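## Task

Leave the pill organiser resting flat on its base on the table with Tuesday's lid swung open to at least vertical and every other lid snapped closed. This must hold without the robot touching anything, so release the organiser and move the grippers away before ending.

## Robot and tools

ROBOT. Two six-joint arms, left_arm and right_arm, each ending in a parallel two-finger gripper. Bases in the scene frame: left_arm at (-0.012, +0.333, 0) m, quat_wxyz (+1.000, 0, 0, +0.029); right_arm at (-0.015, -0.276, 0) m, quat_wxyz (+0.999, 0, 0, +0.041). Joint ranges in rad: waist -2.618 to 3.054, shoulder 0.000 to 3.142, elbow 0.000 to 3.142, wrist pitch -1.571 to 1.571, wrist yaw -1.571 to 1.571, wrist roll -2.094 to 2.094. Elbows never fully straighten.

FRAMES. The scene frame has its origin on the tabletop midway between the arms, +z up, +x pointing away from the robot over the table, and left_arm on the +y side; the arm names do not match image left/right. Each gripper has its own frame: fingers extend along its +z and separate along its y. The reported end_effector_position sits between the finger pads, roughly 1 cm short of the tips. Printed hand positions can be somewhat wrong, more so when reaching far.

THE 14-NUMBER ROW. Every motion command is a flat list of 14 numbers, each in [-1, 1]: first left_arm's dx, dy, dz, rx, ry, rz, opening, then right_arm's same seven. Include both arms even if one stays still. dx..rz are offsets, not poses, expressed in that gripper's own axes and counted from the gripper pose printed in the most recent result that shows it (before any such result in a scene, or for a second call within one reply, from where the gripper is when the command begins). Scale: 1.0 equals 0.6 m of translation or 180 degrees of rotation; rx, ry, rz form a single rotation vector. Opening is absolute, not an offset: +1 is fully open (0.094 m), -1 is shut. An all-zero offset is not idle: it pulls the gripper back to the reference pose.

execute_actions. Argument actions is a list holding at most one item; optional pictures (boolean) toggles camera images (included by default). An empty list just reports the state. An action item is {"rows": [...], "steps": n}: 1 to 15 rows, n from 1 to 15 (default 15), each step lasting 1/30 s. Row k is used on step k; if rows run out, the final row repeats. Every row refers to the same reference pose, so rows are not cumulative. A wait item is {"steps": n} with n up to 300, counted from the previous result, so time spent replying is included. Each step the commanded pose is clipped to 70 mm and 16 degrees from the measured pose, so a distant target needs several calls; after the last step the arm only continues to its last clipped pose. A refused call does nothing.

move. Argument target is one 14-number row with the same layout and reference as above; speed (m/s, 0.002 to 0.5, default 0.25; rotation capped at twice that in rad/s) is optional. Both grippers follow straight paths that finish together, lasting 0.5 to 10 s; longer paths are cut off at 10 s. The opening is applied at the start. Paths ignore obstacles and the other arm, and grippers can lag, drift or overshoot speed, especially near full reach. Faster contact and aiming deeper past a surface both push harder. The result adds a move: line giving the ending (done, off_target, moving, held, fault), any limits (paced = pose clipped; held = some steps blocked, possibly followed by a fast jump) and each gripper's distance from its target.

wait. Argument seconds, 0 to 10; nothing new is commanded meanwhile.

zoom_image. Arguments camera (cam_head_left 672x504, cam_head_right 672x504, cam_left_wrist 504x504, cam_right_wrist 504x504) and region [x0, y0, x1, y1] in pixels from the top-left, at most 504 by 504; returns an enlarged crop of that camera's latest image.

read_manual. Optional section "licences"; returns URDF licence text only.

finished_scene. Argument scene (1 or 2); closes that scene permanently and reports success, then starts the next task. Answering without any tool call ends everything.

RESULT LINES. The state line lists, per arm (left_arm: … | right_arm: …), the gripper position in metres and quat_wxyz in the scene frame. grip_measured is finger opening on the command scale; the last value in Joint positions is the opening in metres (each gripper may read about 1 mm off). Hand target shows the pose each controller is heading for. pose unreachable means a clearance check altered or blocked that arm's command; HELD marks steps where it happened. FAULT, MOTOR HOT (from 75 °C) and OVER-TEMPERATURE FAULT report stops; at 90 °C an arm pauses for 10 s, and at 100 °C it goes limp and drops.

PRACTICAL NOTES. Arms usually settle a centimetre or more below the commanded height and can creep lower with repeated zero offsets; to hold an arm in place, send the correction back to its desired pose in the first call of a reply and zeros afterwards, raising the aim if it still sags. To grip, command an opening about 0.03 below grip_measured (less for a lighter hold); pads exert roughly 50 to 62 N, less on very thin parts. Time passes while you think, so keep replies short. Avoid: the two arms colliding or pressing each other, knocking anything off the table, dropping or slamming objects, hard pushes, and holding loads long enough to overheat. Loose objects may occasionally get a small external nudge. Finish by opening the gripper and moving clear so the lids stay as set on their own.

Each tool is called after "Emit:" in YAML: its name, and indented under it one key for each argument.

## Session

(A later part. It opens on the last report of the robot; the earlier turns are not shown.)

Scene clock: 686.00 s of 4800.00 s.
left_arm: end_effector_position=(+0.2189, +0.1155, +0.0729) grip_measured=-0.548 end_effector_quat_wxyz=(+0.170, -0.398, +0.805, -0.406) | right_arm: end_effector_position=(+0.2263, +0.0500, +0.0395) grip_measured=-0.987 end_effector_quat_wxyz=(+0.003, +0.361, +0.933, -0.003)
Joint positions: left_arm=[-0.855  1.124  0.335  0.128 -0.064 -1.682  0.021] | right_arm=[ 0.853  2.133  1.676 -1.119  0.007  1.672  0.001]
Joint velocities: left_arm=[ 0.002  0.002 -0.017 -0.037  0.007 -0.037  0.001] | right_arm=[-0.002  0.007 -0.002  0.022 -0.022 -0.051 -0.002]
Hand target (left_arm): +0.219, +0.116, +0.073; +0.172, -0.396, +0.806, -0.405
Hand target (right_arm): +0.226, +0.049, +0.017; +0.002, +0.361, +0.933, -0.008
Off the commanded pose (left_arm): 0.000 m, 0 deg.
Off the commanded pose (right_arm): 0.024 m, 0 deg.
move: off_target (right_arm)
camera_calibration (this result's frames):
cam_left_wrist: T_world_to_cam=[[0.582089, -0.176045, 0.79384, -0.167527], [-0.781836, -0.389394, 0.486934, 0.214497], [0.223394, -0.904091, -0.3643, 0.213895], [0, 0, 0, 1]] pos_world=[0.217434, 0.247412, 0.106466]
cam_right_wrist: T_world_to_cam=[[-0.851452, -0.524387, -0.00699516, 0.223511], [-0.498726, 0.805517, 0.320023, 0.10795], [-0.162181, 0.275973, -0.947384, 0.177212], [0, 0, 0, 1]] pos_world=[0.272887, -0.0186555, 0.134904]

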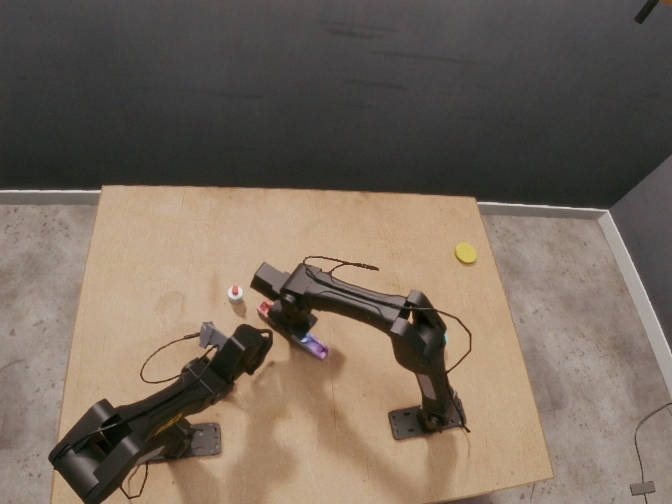

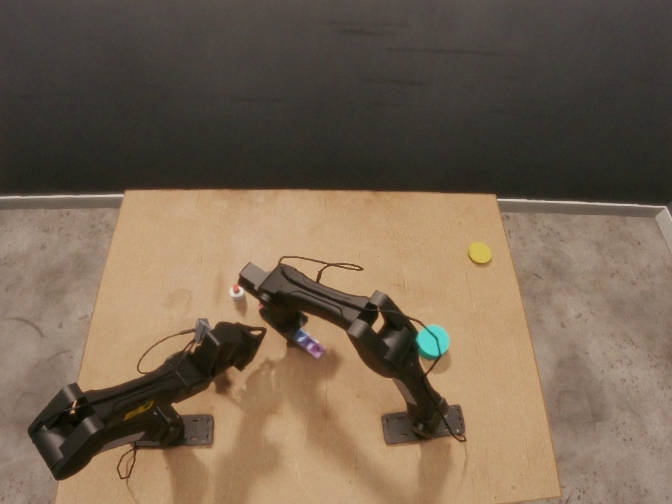

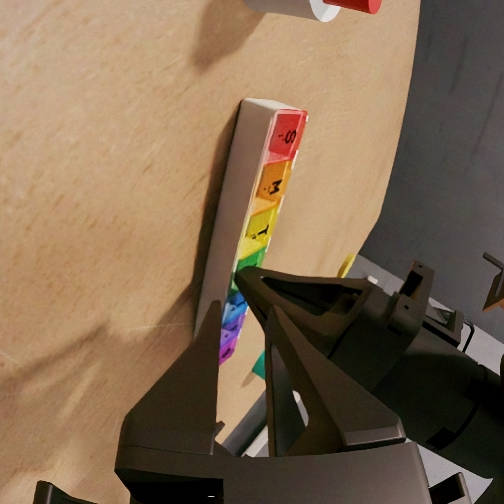

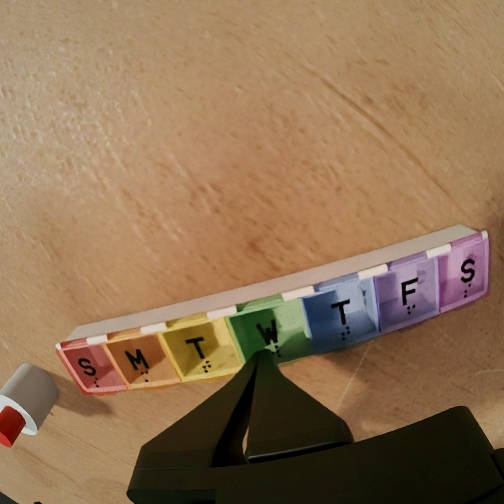

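Emit:
move:
  target: [0.0266,0.030,0.070,0,0,0,-0.55, 0,0,0.04,0,0,0,-1]
  speed: 0.04

Emit:
zoom_image:
  camera: "cam_left_wrist"
  region: [130,130,380,380]

Scene clock: 701.20 s of 4800.00 s.
left_arm: end_effector_position=(+0.2287, +0.0844, +0.0397) grip_measured=-0.548 end_effector_quat_wxyz=(+0.166, -0.399, +0.801, -0.414) | right_arm: end_effector_position=(+0.2271, +0.0510, +0.0396) grip_measured=-0.987 end_effector_quat_wxyz=(+0.004, +0.361, +0.933, +0.000)
Joint positions: left_arm=[-0.919  1.431  0.335  0.445 -0.106 -1.733  0.021] | right_arm=[ 0.853  2.131  1.674 -1.111  0.007  1.672  0.001]
Joint velocities: left_arm=[-0.007 -0.002  0.007  0.037  0.007 -0.007 -0.001] | right_arm=[ 0.002 -0.007 -0.007 -0.007 -0.081 -0.007 -0.001]
Hand target (left_arm): +0.225, +0.088, +0.032; +0.169, -0.398, +0.805, -0.406
Hand target (right_arm): +0.226, +0.049, +0.016; +0.002, +0.361, +0.933, -0.005
Off the commanded pose (left_arm): 0.008 m, 1 deg.
Off the commanded pose (right_arm): 0.024 m, 0 deg.
After step 90, 10.47 s passed at rest.
move: off_target (right_arm)
camera_calibration (this result's frames):
cam_left_wrist: T_world_to_cam=[[0.582736, -0.160246, 0.796706, -0.153931], [-0.781503, -0.379365, 0.495313, 0.224992], [0.222871, -0.911265, -0.346303, 0.171549], [0, 0, 0, 1]] pos_world=[0.2273, 0.217014, 0.0706038]
cam_right_wrist: T_world_to_cam=[[-0.851407, -0.524326, -0.0137209, 0.225002], [-0.500111, 0.803645, 0.322559, 0.107767], [-0.158099, 0.281491, -0.94645, 0.175872], [0, 0, 0, 1]] pos_world=[0.273269, -0.0181381, 0.13478]

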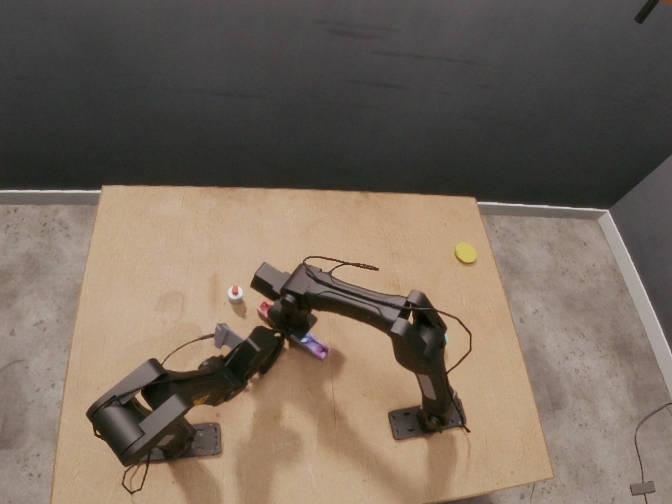

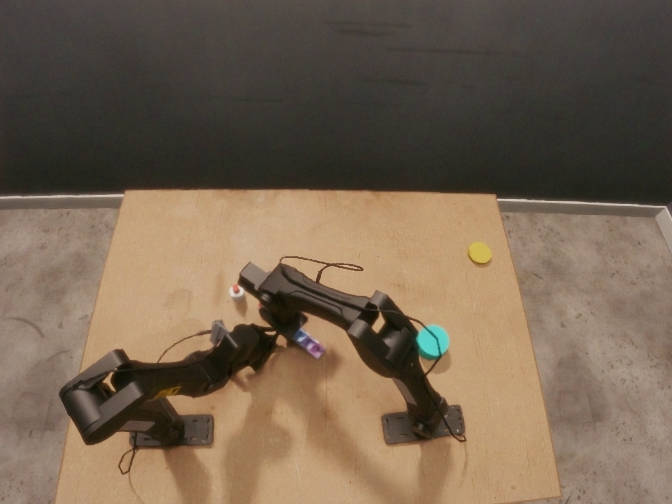

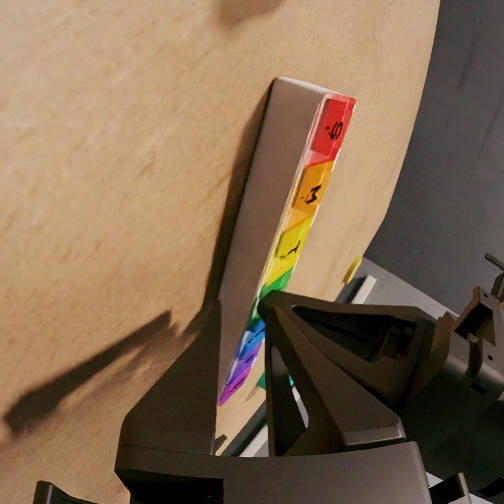

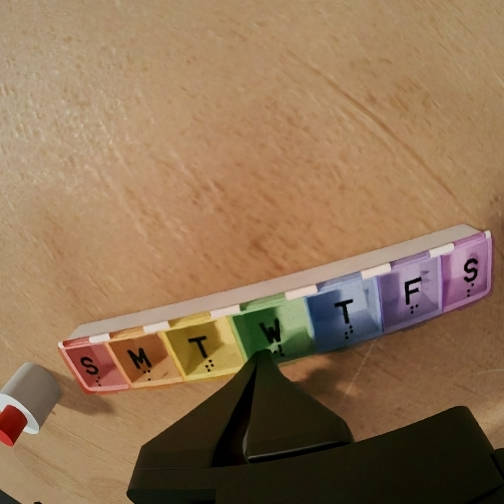

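Region (130, 130, 380, 380) of cam_left_wrist's 504x504 image, scaled by 2.016, with more detail than that image has.

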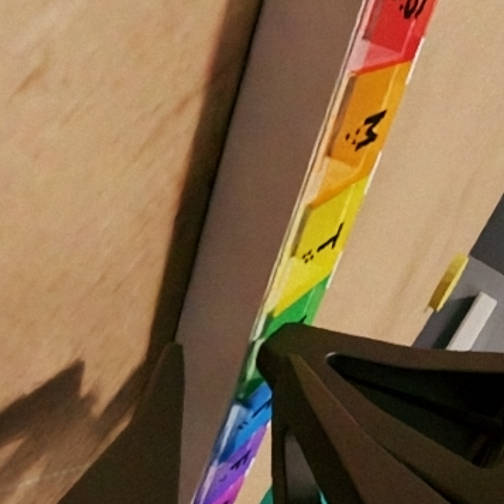

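Emit:
move:
  target: [-0.003,0.021,0.016,0,0,0,-0.55, 0,0,0.04,0,0,0,-1]
  speed: 0.03

Emit:
zoom_image:
  camera: "cam_left_wrist"
  region: [130,130,380,380]

Scene clock: 711.73 s of 4800.00 s.
left_arm: end_effector_position=(+0.2294, +0.0820, +0.0279) grip_measured=-0.548 end_effector_quat_wxyz=(+0.163, -0.399, +0.801, -0.416) | right_arm: end_effector_position=(+0.2274, +0.0515, +0.0396) grip_measured=-0.987 end_effector_quat_wxyz=(+0.004, +0.361, +0.933, +0.002)
Joint positions: left_arm=[-0.919  1.506  0.32   0.539 -0.1   -1.736  0.021] | right_arm=[ 0.853  2.129  1.671 -1.106  0.007  1.672  0.001]
Joint velocities: left_arm=[-0.007 -0.007 -0.027  0.037 -0.022 -0.095  0.001] | right_arm=[-0.002 -0.002 -0.007  0.037 -0.051  0.037 -0.   ]
Hand target (left_arm): +0.229, +0.085, +0.024; +0.166, -0.399, +0.801, -0.414
Hand target (right_arm): +0.227, +0.050, +0.017; +0.003, +0.361, +0.933, -0.001
Off the commanded pose (left_arm): 0.005 m, 0 deg.
Off the commanded pose (right_arm): 0.024 m, 0 deg.
After step 90, 6.50 s passed at rest.
move: off_target (right_arm)
camera_calibration (this result's frames):
cam_left_wrist: T_world_to_cam=[[0.584301, -0.156979, 0.79621, -0.145973], [-0.781282, -0.374206, 0.499569, 0.229889], [0.219525, -0.913963, -0.341294, 0.165972], [0, 0, 0, 1]] pos_world=[0.228465, 0.214803, 0.0580244]
cam_right_wrist: T_world_to_cam=[[-0.851368, -0.524273, -0.0176145, 0.225659], [-0.500918, 0.802554, 0.324018, 0.107759], [-0.155738, 0.284682, -0.945887, 0.175065], [0, 0, 0, 1]] pos_world=[0.273361, -0.0180137, 0.13465]

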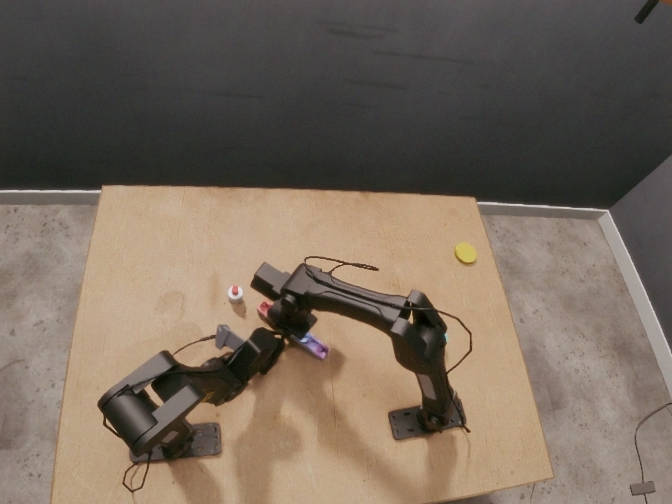

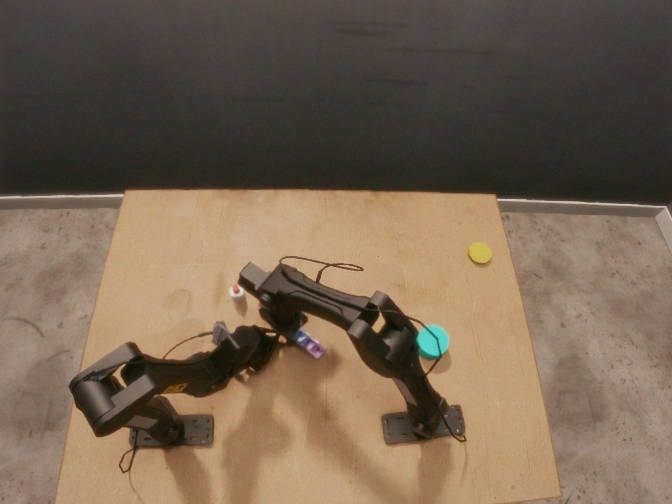

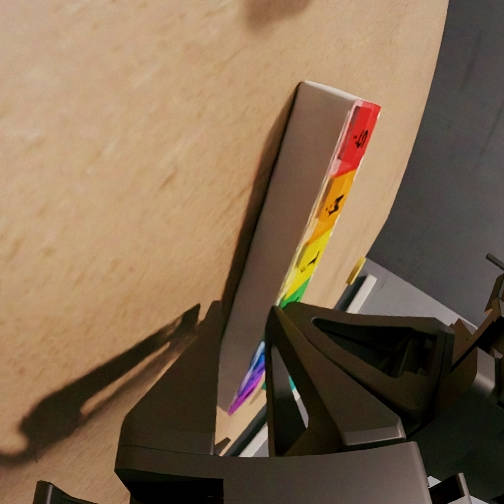

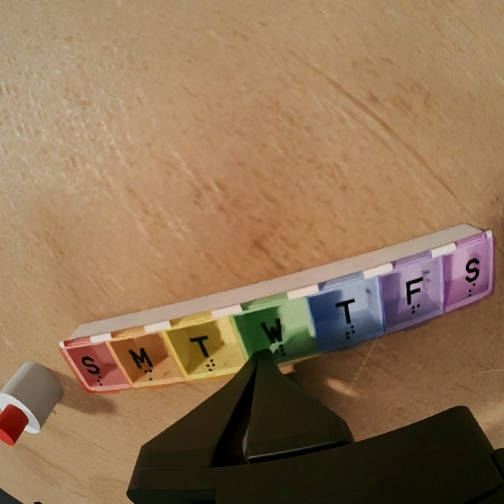

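Region (130, 130, 380, 380) of cam_left_wrist's 504x504 image, scaled by 2.016, with more detail than that image has.

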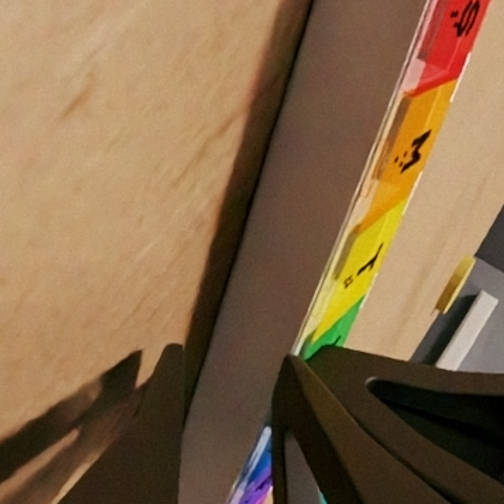

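Emit:
zoom_image:
  camera: "cam_head_left"
  region: [210,280,350,385]

Emit:
zoom_image:
  camera: "cam_head_right"
  region: [210,280,350,385]

Region (210, 280, 350, 385) of cam_head_left's 672x504 image, scaled by 3.600, with more detail than that image has; it fills the top 378 rows of this view, and the rest is white.

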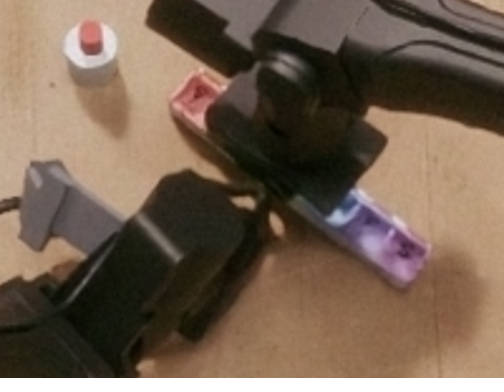

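Region (210, 280, 350, 385) of cam_head_right's 672x504 image, scaled by 3.600, with more detail than that image has; it fills the top 378 rows of this view, and the rest is white.

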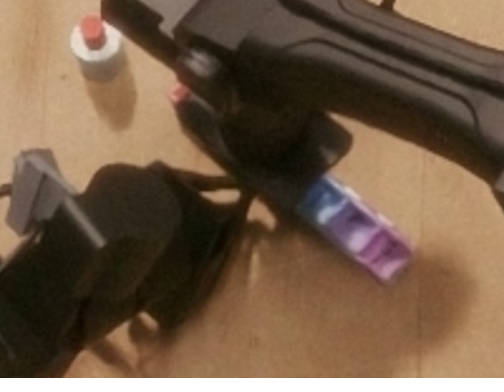

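Emit:
move:
  target: [-0.042,0,-0.007,0,0,0,-0.55, 0,0,0.04,0,0,0,-1]
  speed: 0.03

Emit:
zoom_image:
  camera: "cam_left_wrist"
  region: [130,130,380,380]

Scene clock: 756.27 s of 4800.00 s.
left_arm: end_effector_position=(+0.2458, +0.0983, +0.0276) grip_measured=-0.548 end_effector_quat_wxyz=(+0.160, -0.403, +0.799, -0.416) | right_arm: end_effector_position=(+0.2279, +0.0521, +0.0393) grip_measured=-0.987 end_effector_quat_wxyz=(+0.005, +0.361, +0.933, +0.006)
Joint positions: left_arm=[-0.804  1.506  0.32   0.54  -0.006 -1.676  0.021] | right_arm=[ 0.853  2.124  1.662 -1.093  0.007  1.672  0.001]
Joint velocities: left_arm=[-0.007  0.002  0.007 -0.007  0.066 -0.022  0.   ] | right_arm=[-0.002 -0.002  0.002 -0.051  0.007 -0.081  0.001]
Hand target (left_arm): +0.243, +0.104, +0.029; +0.164, -0.399, +0.800, -0.416
Hand target (right_arm): +0.227, +0.051, +0.016; +0.004, +0.361, +0.933, +0.001
Off the commanded pose (left_arm): 0.006 m, 1 deg.
Off the commanded pose (right_arm): 0.024 m, 0 deg.
After step 90, 40.43 s passed at rest.
move: off_target (right_arm)
camera_calibration (this result's frames):
cam_left_wrist: T_world_to_cam=[[0.591424, -0.15055, 0.792182, -0.155042], [-0.77566, -0.374717, 0.507876, 0.247432], [0.220384, -0.914834, -0.338392, 0.176967], [0, 0, 0, 1]] pos_world=[0.244618, 0.231271, 0.057041]
cam_right_wrist: T_world_to_cam=[[-0.85126, -0.524128, -0.0254005, 0.226638], [-0.502542, 0.800358, 0.326921, 0.107938], [-0.151019, 0.29106, -0.94471, 0.173293], [0, 0, 0, 1]] pos_world=[0.273342, -0.01804, 0.134181]

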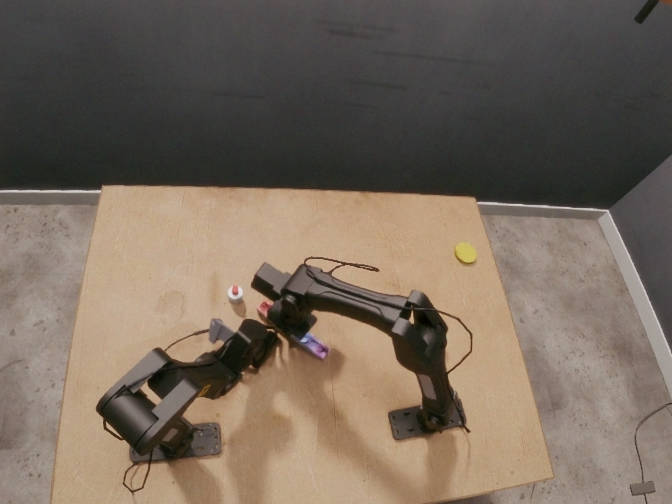

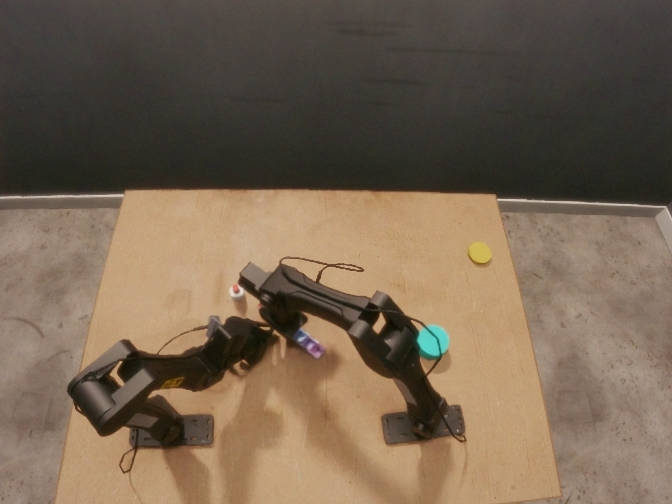

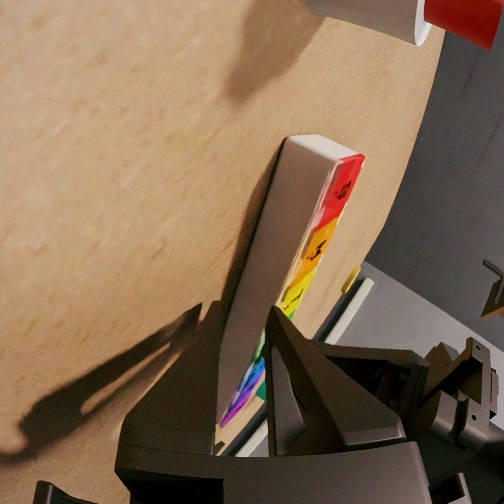

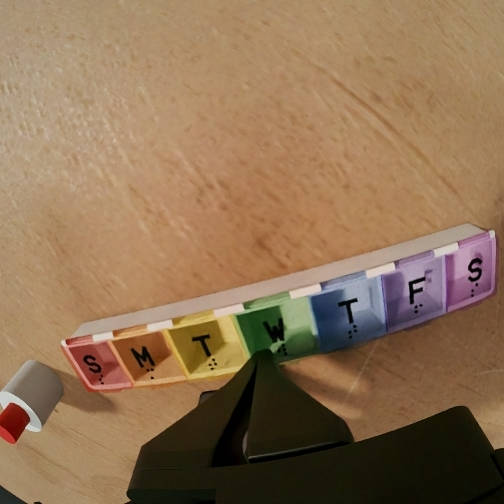

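Region (130, 130, 380, 380) of cam_left_wrist's 504x504 image, scaled by 2.016, with more detail than that image has.

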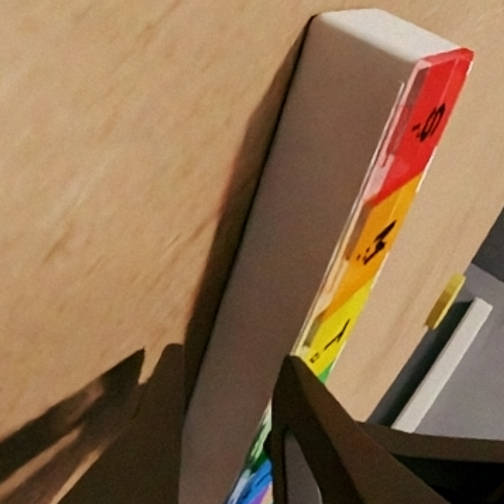

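Emit:
move:
  target: [-0.022,-0.026,-0.022,0,0,0,-0.55, -0.004,-0.013,-0.008,0,0,0,-1]
  speed: 0.03

Emit:
zoom_image:
  camera: "cam_left_wrist"
  region: [130,130,380,380]

Scene clock: 770.93 s of 4800.00 s.
left_arm: end_effector_position=(+0.2422, +0.1161, +0.0264) grip_measured=-0.548 end_effector_quat_wxyz=(+0.145, -0.411, +0.810, -0.394) | right_arm: end_effector_position=(+0.2264, +0.0501, +0.0408) grip_measured=-0.987 end_effector_quat_wxyz=(+0.006, +0.361, +0.933, +0.007)
Joint positions: left_arm=[-0.743  1.426  0.32   0.401  0.05  -1.646  0.021] | right_arm=[ 0.853  2.112  1.649 -1.091  0.007  1.672  0.001]
Joint velocities: left_arm=[-0.007 -0.007 -0.032  0.037  0.007  0.007  0.   ] | right_arm=[-0.022 -0.012 -0.002  0.022 -0.007  0.022  0.   ]
Hand target (left_arm): +0.254, +0.111, +0.047; +0.160, -0.403, +0.799, -0.416
Hand target (right_arm): +0.224, +0.045, +0.044; +0.005, +0.361, +0.933, +0.006
Off the commanded pose (left_arm): 0.024 m, 3 deg.
Off the commanded pose (right_arm): 0.007 m, 0 deg.
After step 90, 10.37 s passed at rest.
move: off_target (left_arm)
camera_calibration (this result's frames):
cam_left_wrist: T_world_to_cam=[[0.631058, -0.17493, 0.755755, -0.155111], [-0.74932, -0.389533, 0.535522, 0.246505], [0.200712, -0.904248, -0.376896, 0.198146], [0, 0, 0, 1]] pos_world=[0.242824, 0.248062, 0.0598977]
cam_right_wrist: T_world_to_cam=[[-0.851243, -0.524104, -0.0264622, 0.224386], [-0.502765, 0.800058, 0.327315, 0.108364], [-0.150376, 0.291929, -0.944545, 0.174869], [0, 0, 0, 1]] pos_world=[0.271784, -0.0201453, 0.13564]

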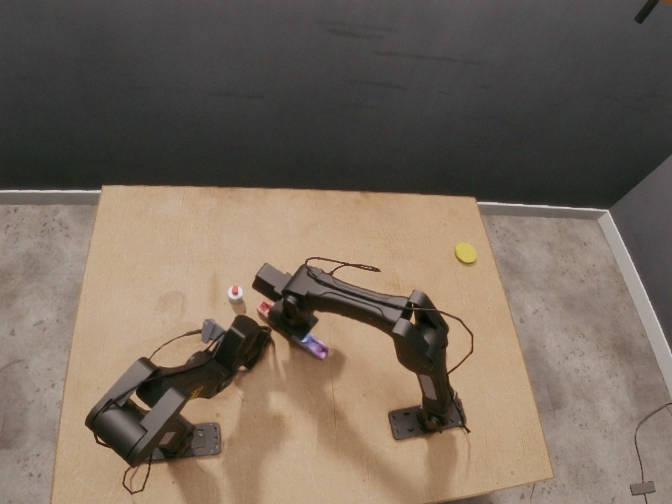

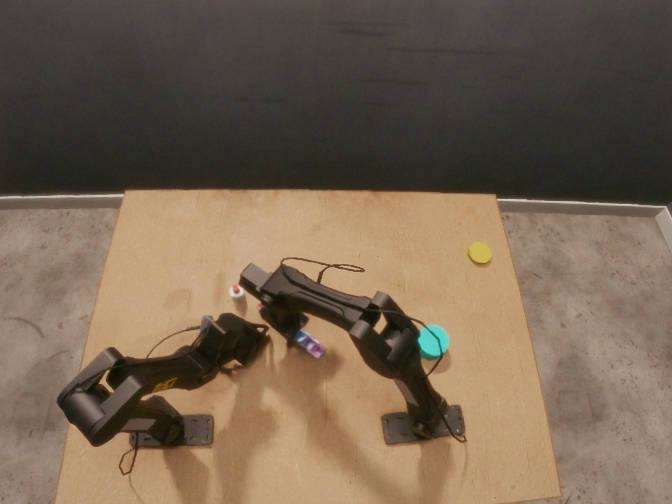

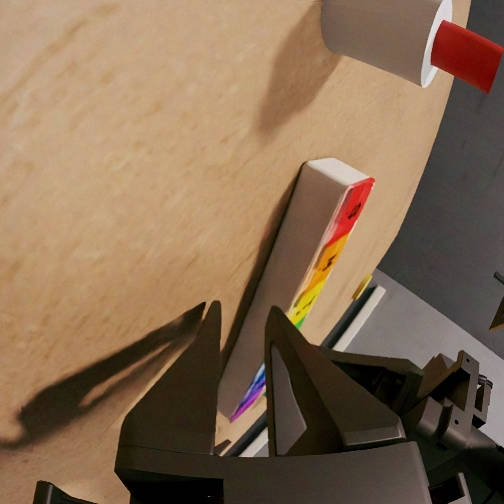

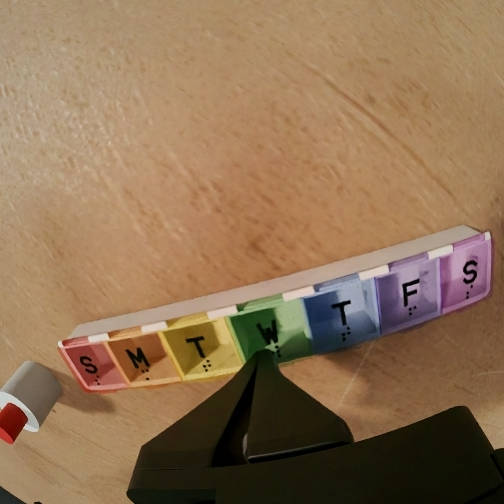

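Region (130, 130, 380, 380) of cam_left_wrist's 504x504 image, scaled by 2.016, with more detail than that image has.

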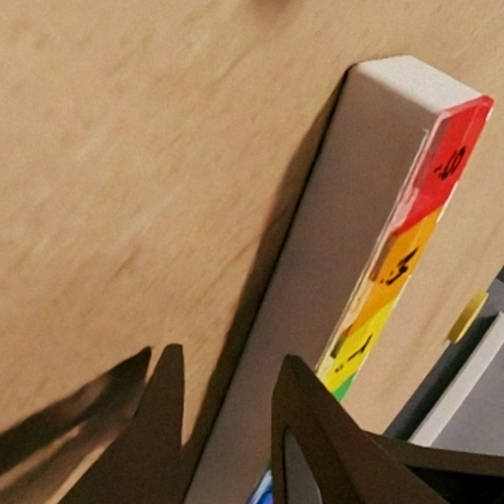

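Emit:
move:
  target: [0,-0.05,-0.017,0,0,0,-0.55, -0.004,-0.006,0.035,0,0,0,-1]
  speed: 0.03

Emit:
zoom_image:
  camera: "cam_left_wrist"
  region: [130,130,380,380]

Scene clock: 779.00 s of 4800.00 s.
left_arm: end_effector_position=(+0.2420, +0.1144, +0.0356) grip_measured=-0.548 end_effector_quat_wxyz=(+0.131, -0.415, +0.819, -0.374) | right_arm: end_effector_position=(+0.2272, +0.0511, +0.0395) grip_measured=-0.987 end_effector_quat_wxyz=(+0.008, +0.361, +0.932, +0.017)
Joint positions: left_arm=[-0.743  1.38   0.391  0.231  0.058 -1.647  0.021] | right_arm=[ 0.853  2.099  1.623 -1.059  0.007  1.672  0.001]
Joint velocities: left_arm=[-0.012  0.012 -0.002 -0.11   0.066  0.037 -0.001] | right_arm=[-0.007  0.002 -0.027 -0.007 -0.037  0.037 -0.   ]
Hand target (left_arm): +0.253, +0.111, +0.056; +0.145, -0.411, +0.810, -0.394
Hand target (right_arm): +0.226, +0.046, +0.020; +0.005, +0.361, +0.933, +0.006
Off the commanded pose (left_arm): 0.023 m, 3 deg.
Off the commanded pose (right_arm): 0.020 m, 1 deg.
After step 90, 3.77 s passed at rest.
move: off_target (left_arm, right_arm)
camera_calibration (this result's frames):
cam_left_wrist: T_world_to_cam=[[0.662562, -0.198364, 0.722262, -0.165946], [-0.72737, -0.400501, 0.557254, 0.235859], [0.178727, -0.894567, -0.409641, 0.205529], [0, 0, 0, 1]] pos_world=[0.244773, 0.245403, 0.0726162]
cam_right_wrist: T_world_to_cam=[[-0.850822, -0.523536, -0.0448568, 0.226182], [-0.506667, 0.794784, 0.334077, 0.109244], [-0.13925, 0.306967, -0.941478, 0.169968], [0, 0, 0, 1]] pos_world=[0.271459, -0.0205852, 0.133671]

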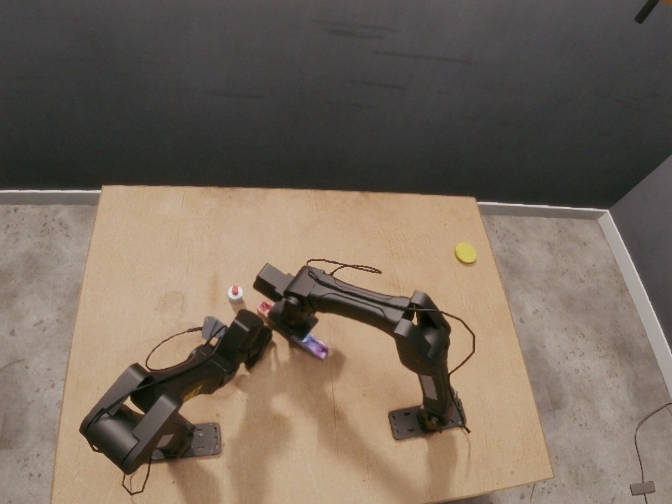

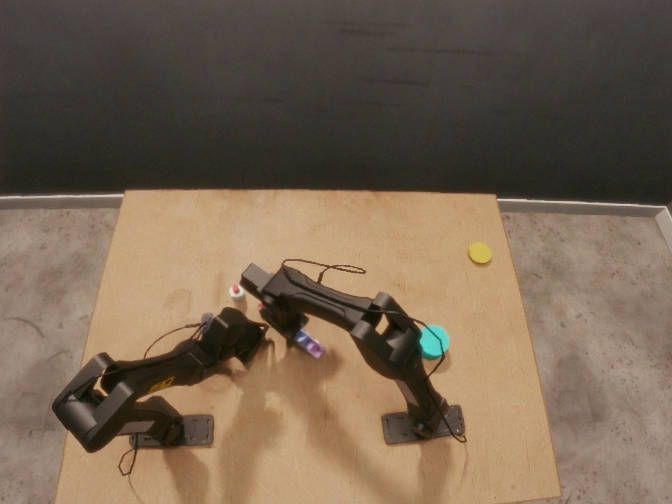

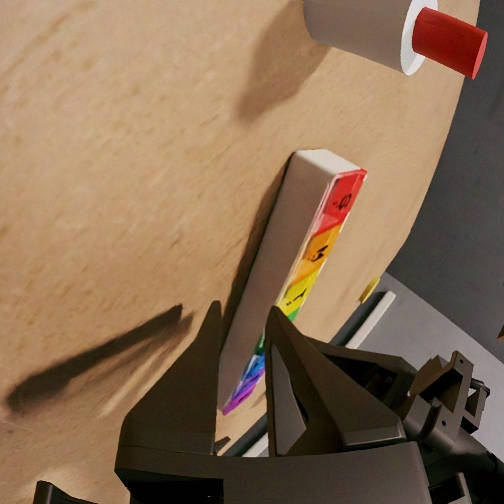

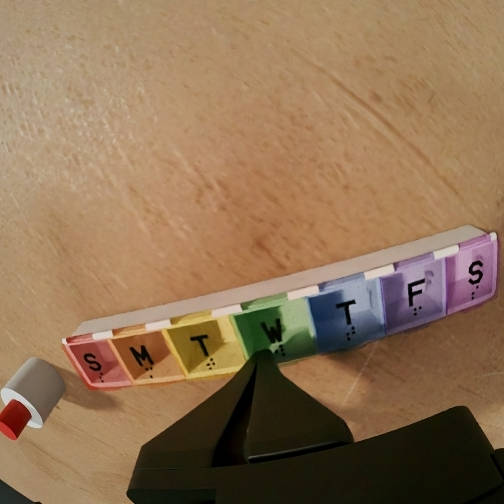

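Region (130, 130, 380, 380) of cam_left_wrist's 504x504 image, scaled by 2.016, with more detail than that image has.

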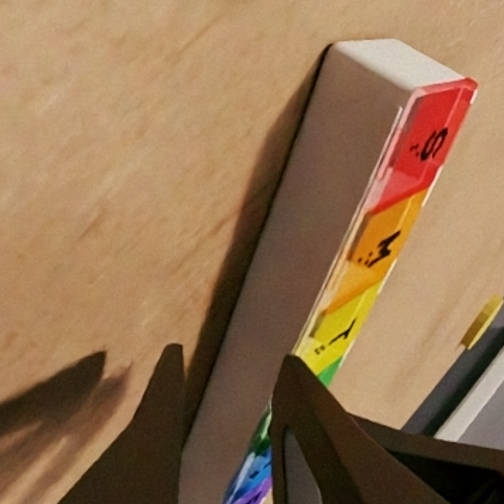

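Emit:
move:
  target: [0.02,-0.02,0.0,0,0,0,-0.55, -0.004,-0.028,-0.015,0,0,0,-1]
  speed: 0.03

Scene clock: 786.37 s of 4800.00 s.
left_arm: end_effector_position=(+0.2338, +0.1075, +0.0341) grip_measured=-0.548 end_effector_quat_wxyz=(+0.121, -0.420, +0.822, -0.364) | right_arm: end_effector_position=(+0.2186, +0.0395, +0.0406) grip_measured=-0.987 end_effector_quat_wxyz=(+0.006, +0.361, +0.933, +0.010)
Joint positions: left_arm=[-0.786  1.38   0.409  0.187  0.035 -1.687  0.021] | right_arm=[ 0.853  2.056  1.562 -1.054  0.007  1.672  0.001]
Joint velocities: left_arm=[-0.002 -0.022 -0.002  0.022 -0.022  0.022 -0.001] | right_arm=[ 0.007 -0.002 -0.017 -0.037 -0.037 -0.037 -0.001]
Hand target (left_arm): +0.241, +0.100, +0.045; +0.131, -0.415, +0.819, -0.374
Hand target (right_arm): +0.217, +0.037, +0.047; +0.008, +0.361, +0.932, +0.017
Off the commanded pose (left_arm): 0.015 m, 2 deg.
Off the commanded pose (right_arm): 0.008 m, 1 deg.
After step 90, 3.37 s passed at rest.
move: off_target (left_arm)
camera_calibration (this result's frames):
cam_left_wrist: T_world_to_cam=[[0.683555, -0.204097, 0.700783, -0.164429], [-0.710602, -0.405398, 0.575063, 0.224006], [0.166727, -0.891065, -0.422143, 0.203043], [0, 0, 0, 1]] pos_world=[0.237723, 0.238176, 0.0721247]
cam_right_wrist: T_world_to_cam=[[-0.851129, -0.523951, -0.0324773, 0.212443], [-0.504032, 0.798345, 0.32954, 0.113187], [-0.146735, 0.296851, -0.943583, 0.175565], [0, 0, 0, 1]] pos_world=[0.263628, -0.0311696, 0.13526]

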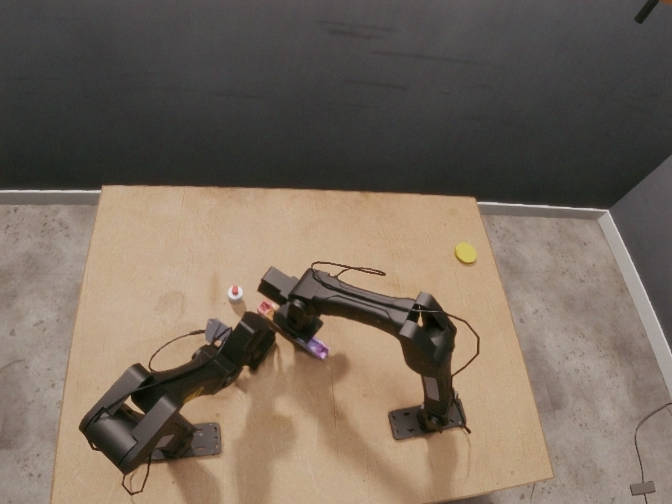

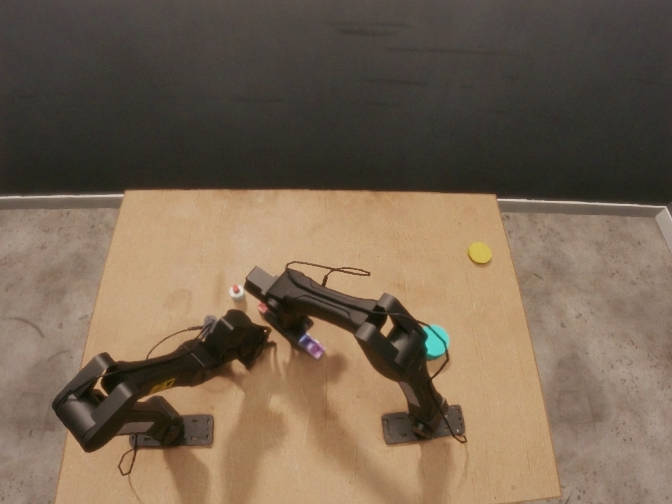

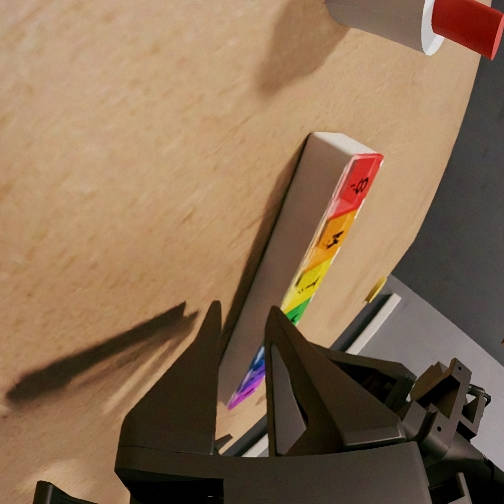

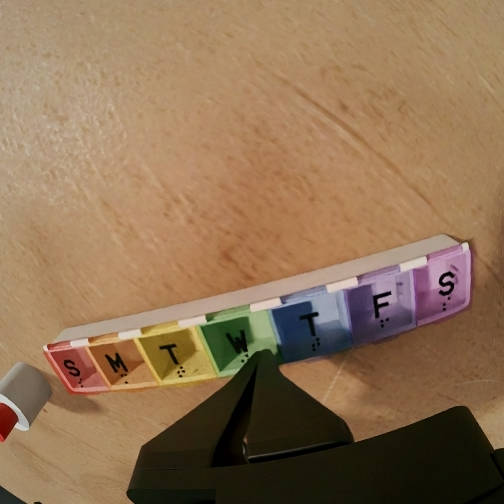

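Emit:
move:
  target: [-0.024,-0.008,0.0,0,0,0,-0.55, 0,0,0.035,0,0,0,-1]
  speed: 0.03

Emit:
zoom_image:
  camera: "cam_left_wrist"
  region: [130,130,380,380]

Scene clock: 792.10 s of 4800.00 s.
left_arm: end_effector_position=(+0.2411, +0.1173, +0.0335) grip_measured=-0.548 end_effector_quat_wxyz=(+0.118, -0.423, +0.822, -0.364) | right_arm: end_effector_position=(+0.2212, +0.0430, +0.0395) grip_measured=-0.987 end_effector_quat_wxyz=(+0.009, +0.361, +0.932, +0.018)
Joint positions: left_arm=[-0.724  1.38   0.409  0.182  0.083 -1.65   0.021] | right_arm=[ 0.853  2.057  1.559 -1.033  0.007  1.672  0.001]
Joint velocities: left_arm=[-0.012 -0.002  0.002 -0.022  0.022  0.007  0.   ] | right_arm=[-0.017 -0.012  0.012  0.081 -0.022 -0.081 -0.   ]
Hand target (left_arm): +0.246, +0.117, +0.036; +0.122, -0.420, +0.822, -0.364
Hand target (right_arm): +0.219, +0.040, +0.020; +0.006, +0.361, +0.933, +0.009
Off the commanded pose (left_arm): 0.005 m, 1 deg.
Off the commanded pose (right_arm): 0.020 m, 1 deg.
After step 90, 1.80 s passed at rest.
move: off_target (right_arm)
camera_calibration (this result's frames):
cam_left_wrist: T_world_to_cam=[[0.689533, -0.199647, 0.696193, -0.168728], [-0.705026, -0.405057, 0.582123, 0.231908], [0.165779, -0.892227, -0.420057, 0.210647], [0, 0, 0, 1]] pos_world=[0.244924, 0.248195, 0.0709518]
cam_right_wrist: T_world_to_cam=[[-0.850716, -0.523393, -0.0483924, 0.216934], [-0.507426, 0.793757, 0.335362, 0.112811], [-0.137114, 0.309853, -0.940846, 0.171007], [0, 0, 0, 1]] pos_world=[0.26524, -0.0289905, 0.133557]

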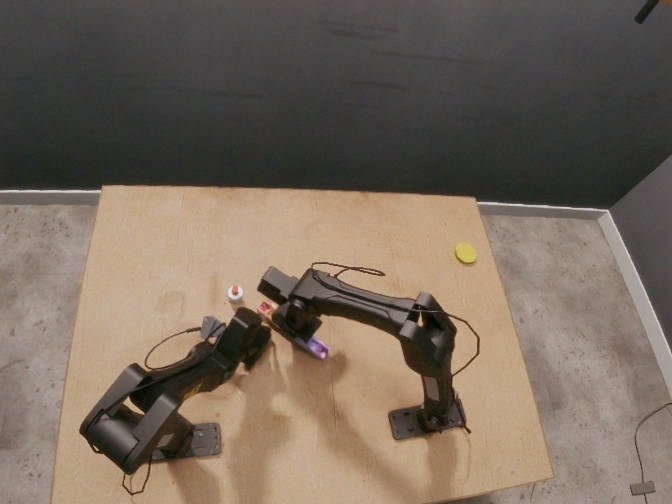

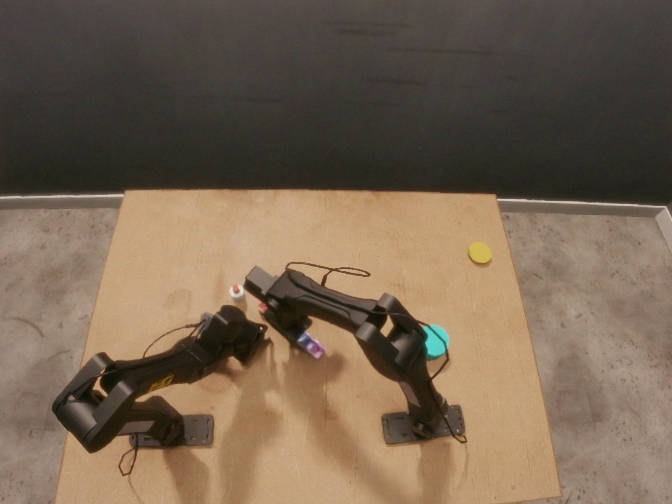

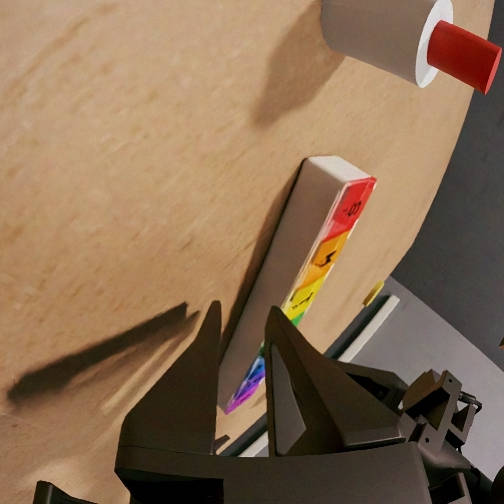

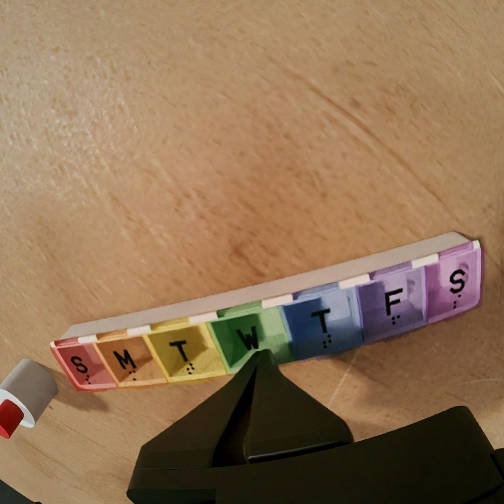

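Region (130, 130, 380, 380) of cam_left_wrist's 504x504 image, scaled by 2.016, with more detail than that image has.

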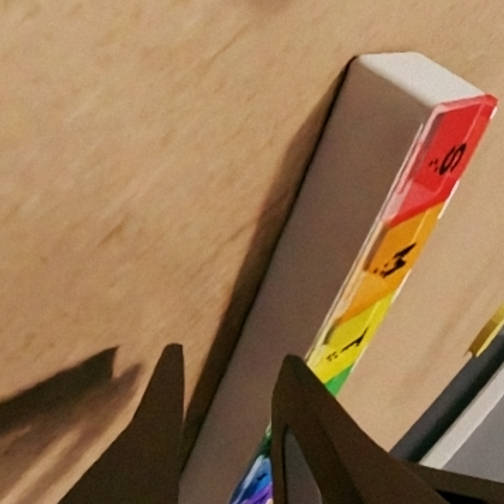

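Emit:
move:
  target: [0,-0.022,0.022,0,0,0,-0.55, 0,0,0.03,0,0,0,-1]
  speed: 0.03

Emit:
zoom_image:
  camera: "cam_left_wrist"
  region: [130,130,380,380]

Scene clock: 800.83 s of 4800.00 s.
left_arm: end_effector_position=(+0.2448, +0.1137, +0.0240) grip_measured=-0.548 end_effector_quat_wxyz=(+0.109, -0.427, +0.826, -0.351) | right_arm: end_effector_position=(+0.2245, +0.0476, +0.0400) grip_measured=-0.987 end_effector_quat_wxyz=(+0.012, +0.361, +0.932, +0.030)
Joint positions: left_arm=[-0.724  1.446  0.439  0.185  0.087 -1.653  0.021] | right_arm=[ 0.853  2.056  1.559 -1.01   0.007  1.672  0.001]
Joint velocities: left_arm=[ 0.007 -0.002 -0.007 -0.037  0.007  0.007 -0.   ] | right_arm=[-0.002 -0.002 -0.002  0.051  0.022 -0.081 -0.   ]
Hand target (left_arm): +0.255, +0.106, +0.033; +0.118, -0.423, +0.821, -0.364
Hand target (right_arm): +0.221, +0.043, +0.022; +0.009, +0.361, +0.932, +0.018
Off the commanded pose (left_arm): 0.016 m, 2 deg.
Off the commanded pose (right_arm): 0.019 m, 1 deg.
After step 90, 4.63 s passed at rest.
move: off_target (left_arm, right_arm)
camera_calibration (this result's frames):
cam_left_wrist: T_world_to_cam=[[0.70885, -0.211443, 0.672922, -0.168215], [-0.688525, -0.414602, 0.595011, 0.23527], [0.153184, -0.885097, -0.439474, 0.205535], [0, 0, 0, 1]] pos_world=[0.249744, 0.243894, 0.0635349]
cam_right_wrist: T_world_to_cam=[[-0.849897, -0.522286, -0.0699425, 0.222823], [-0.512122, 0.787411, 0.343096, 0.111765], [-0.124121, 0.327415, -0.936693, 0.166683], [0, 0, 0, 1]] pos_world=[0.267303, -0.0262025, 0.13337]

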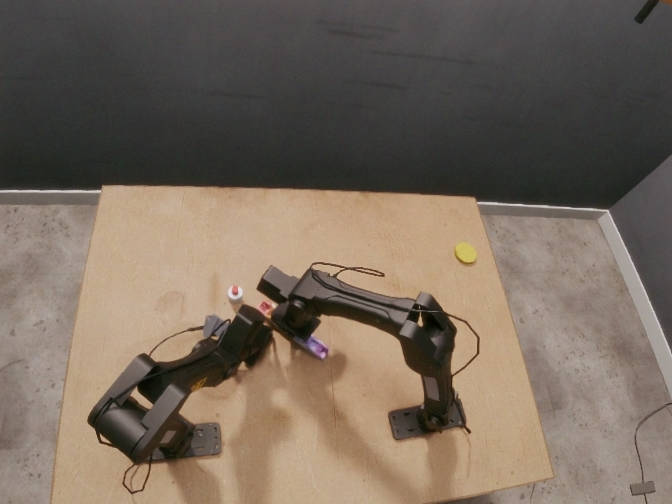

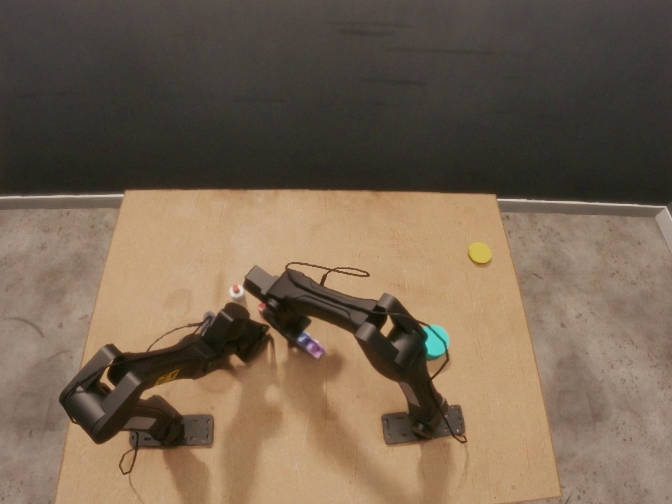

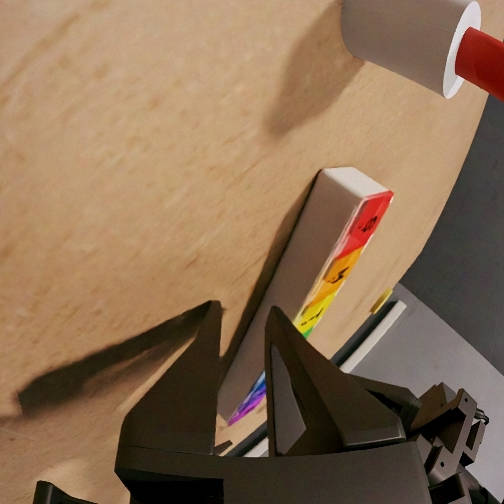

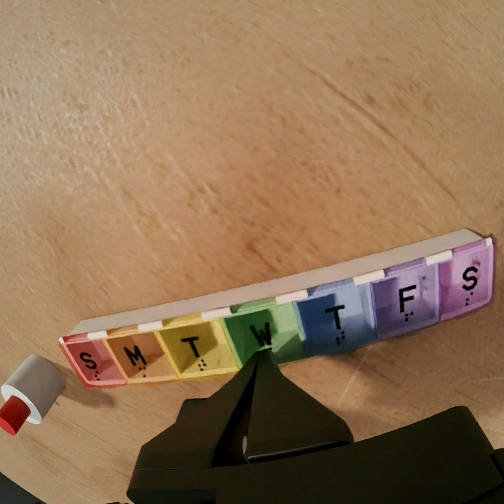

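Region (130, 130, 380, 380) of cam_left_wrist's 504x504 image, scaled by 2.016, with more detail than that image has.

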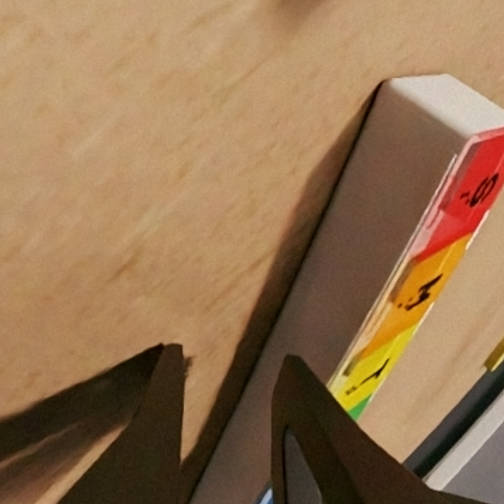

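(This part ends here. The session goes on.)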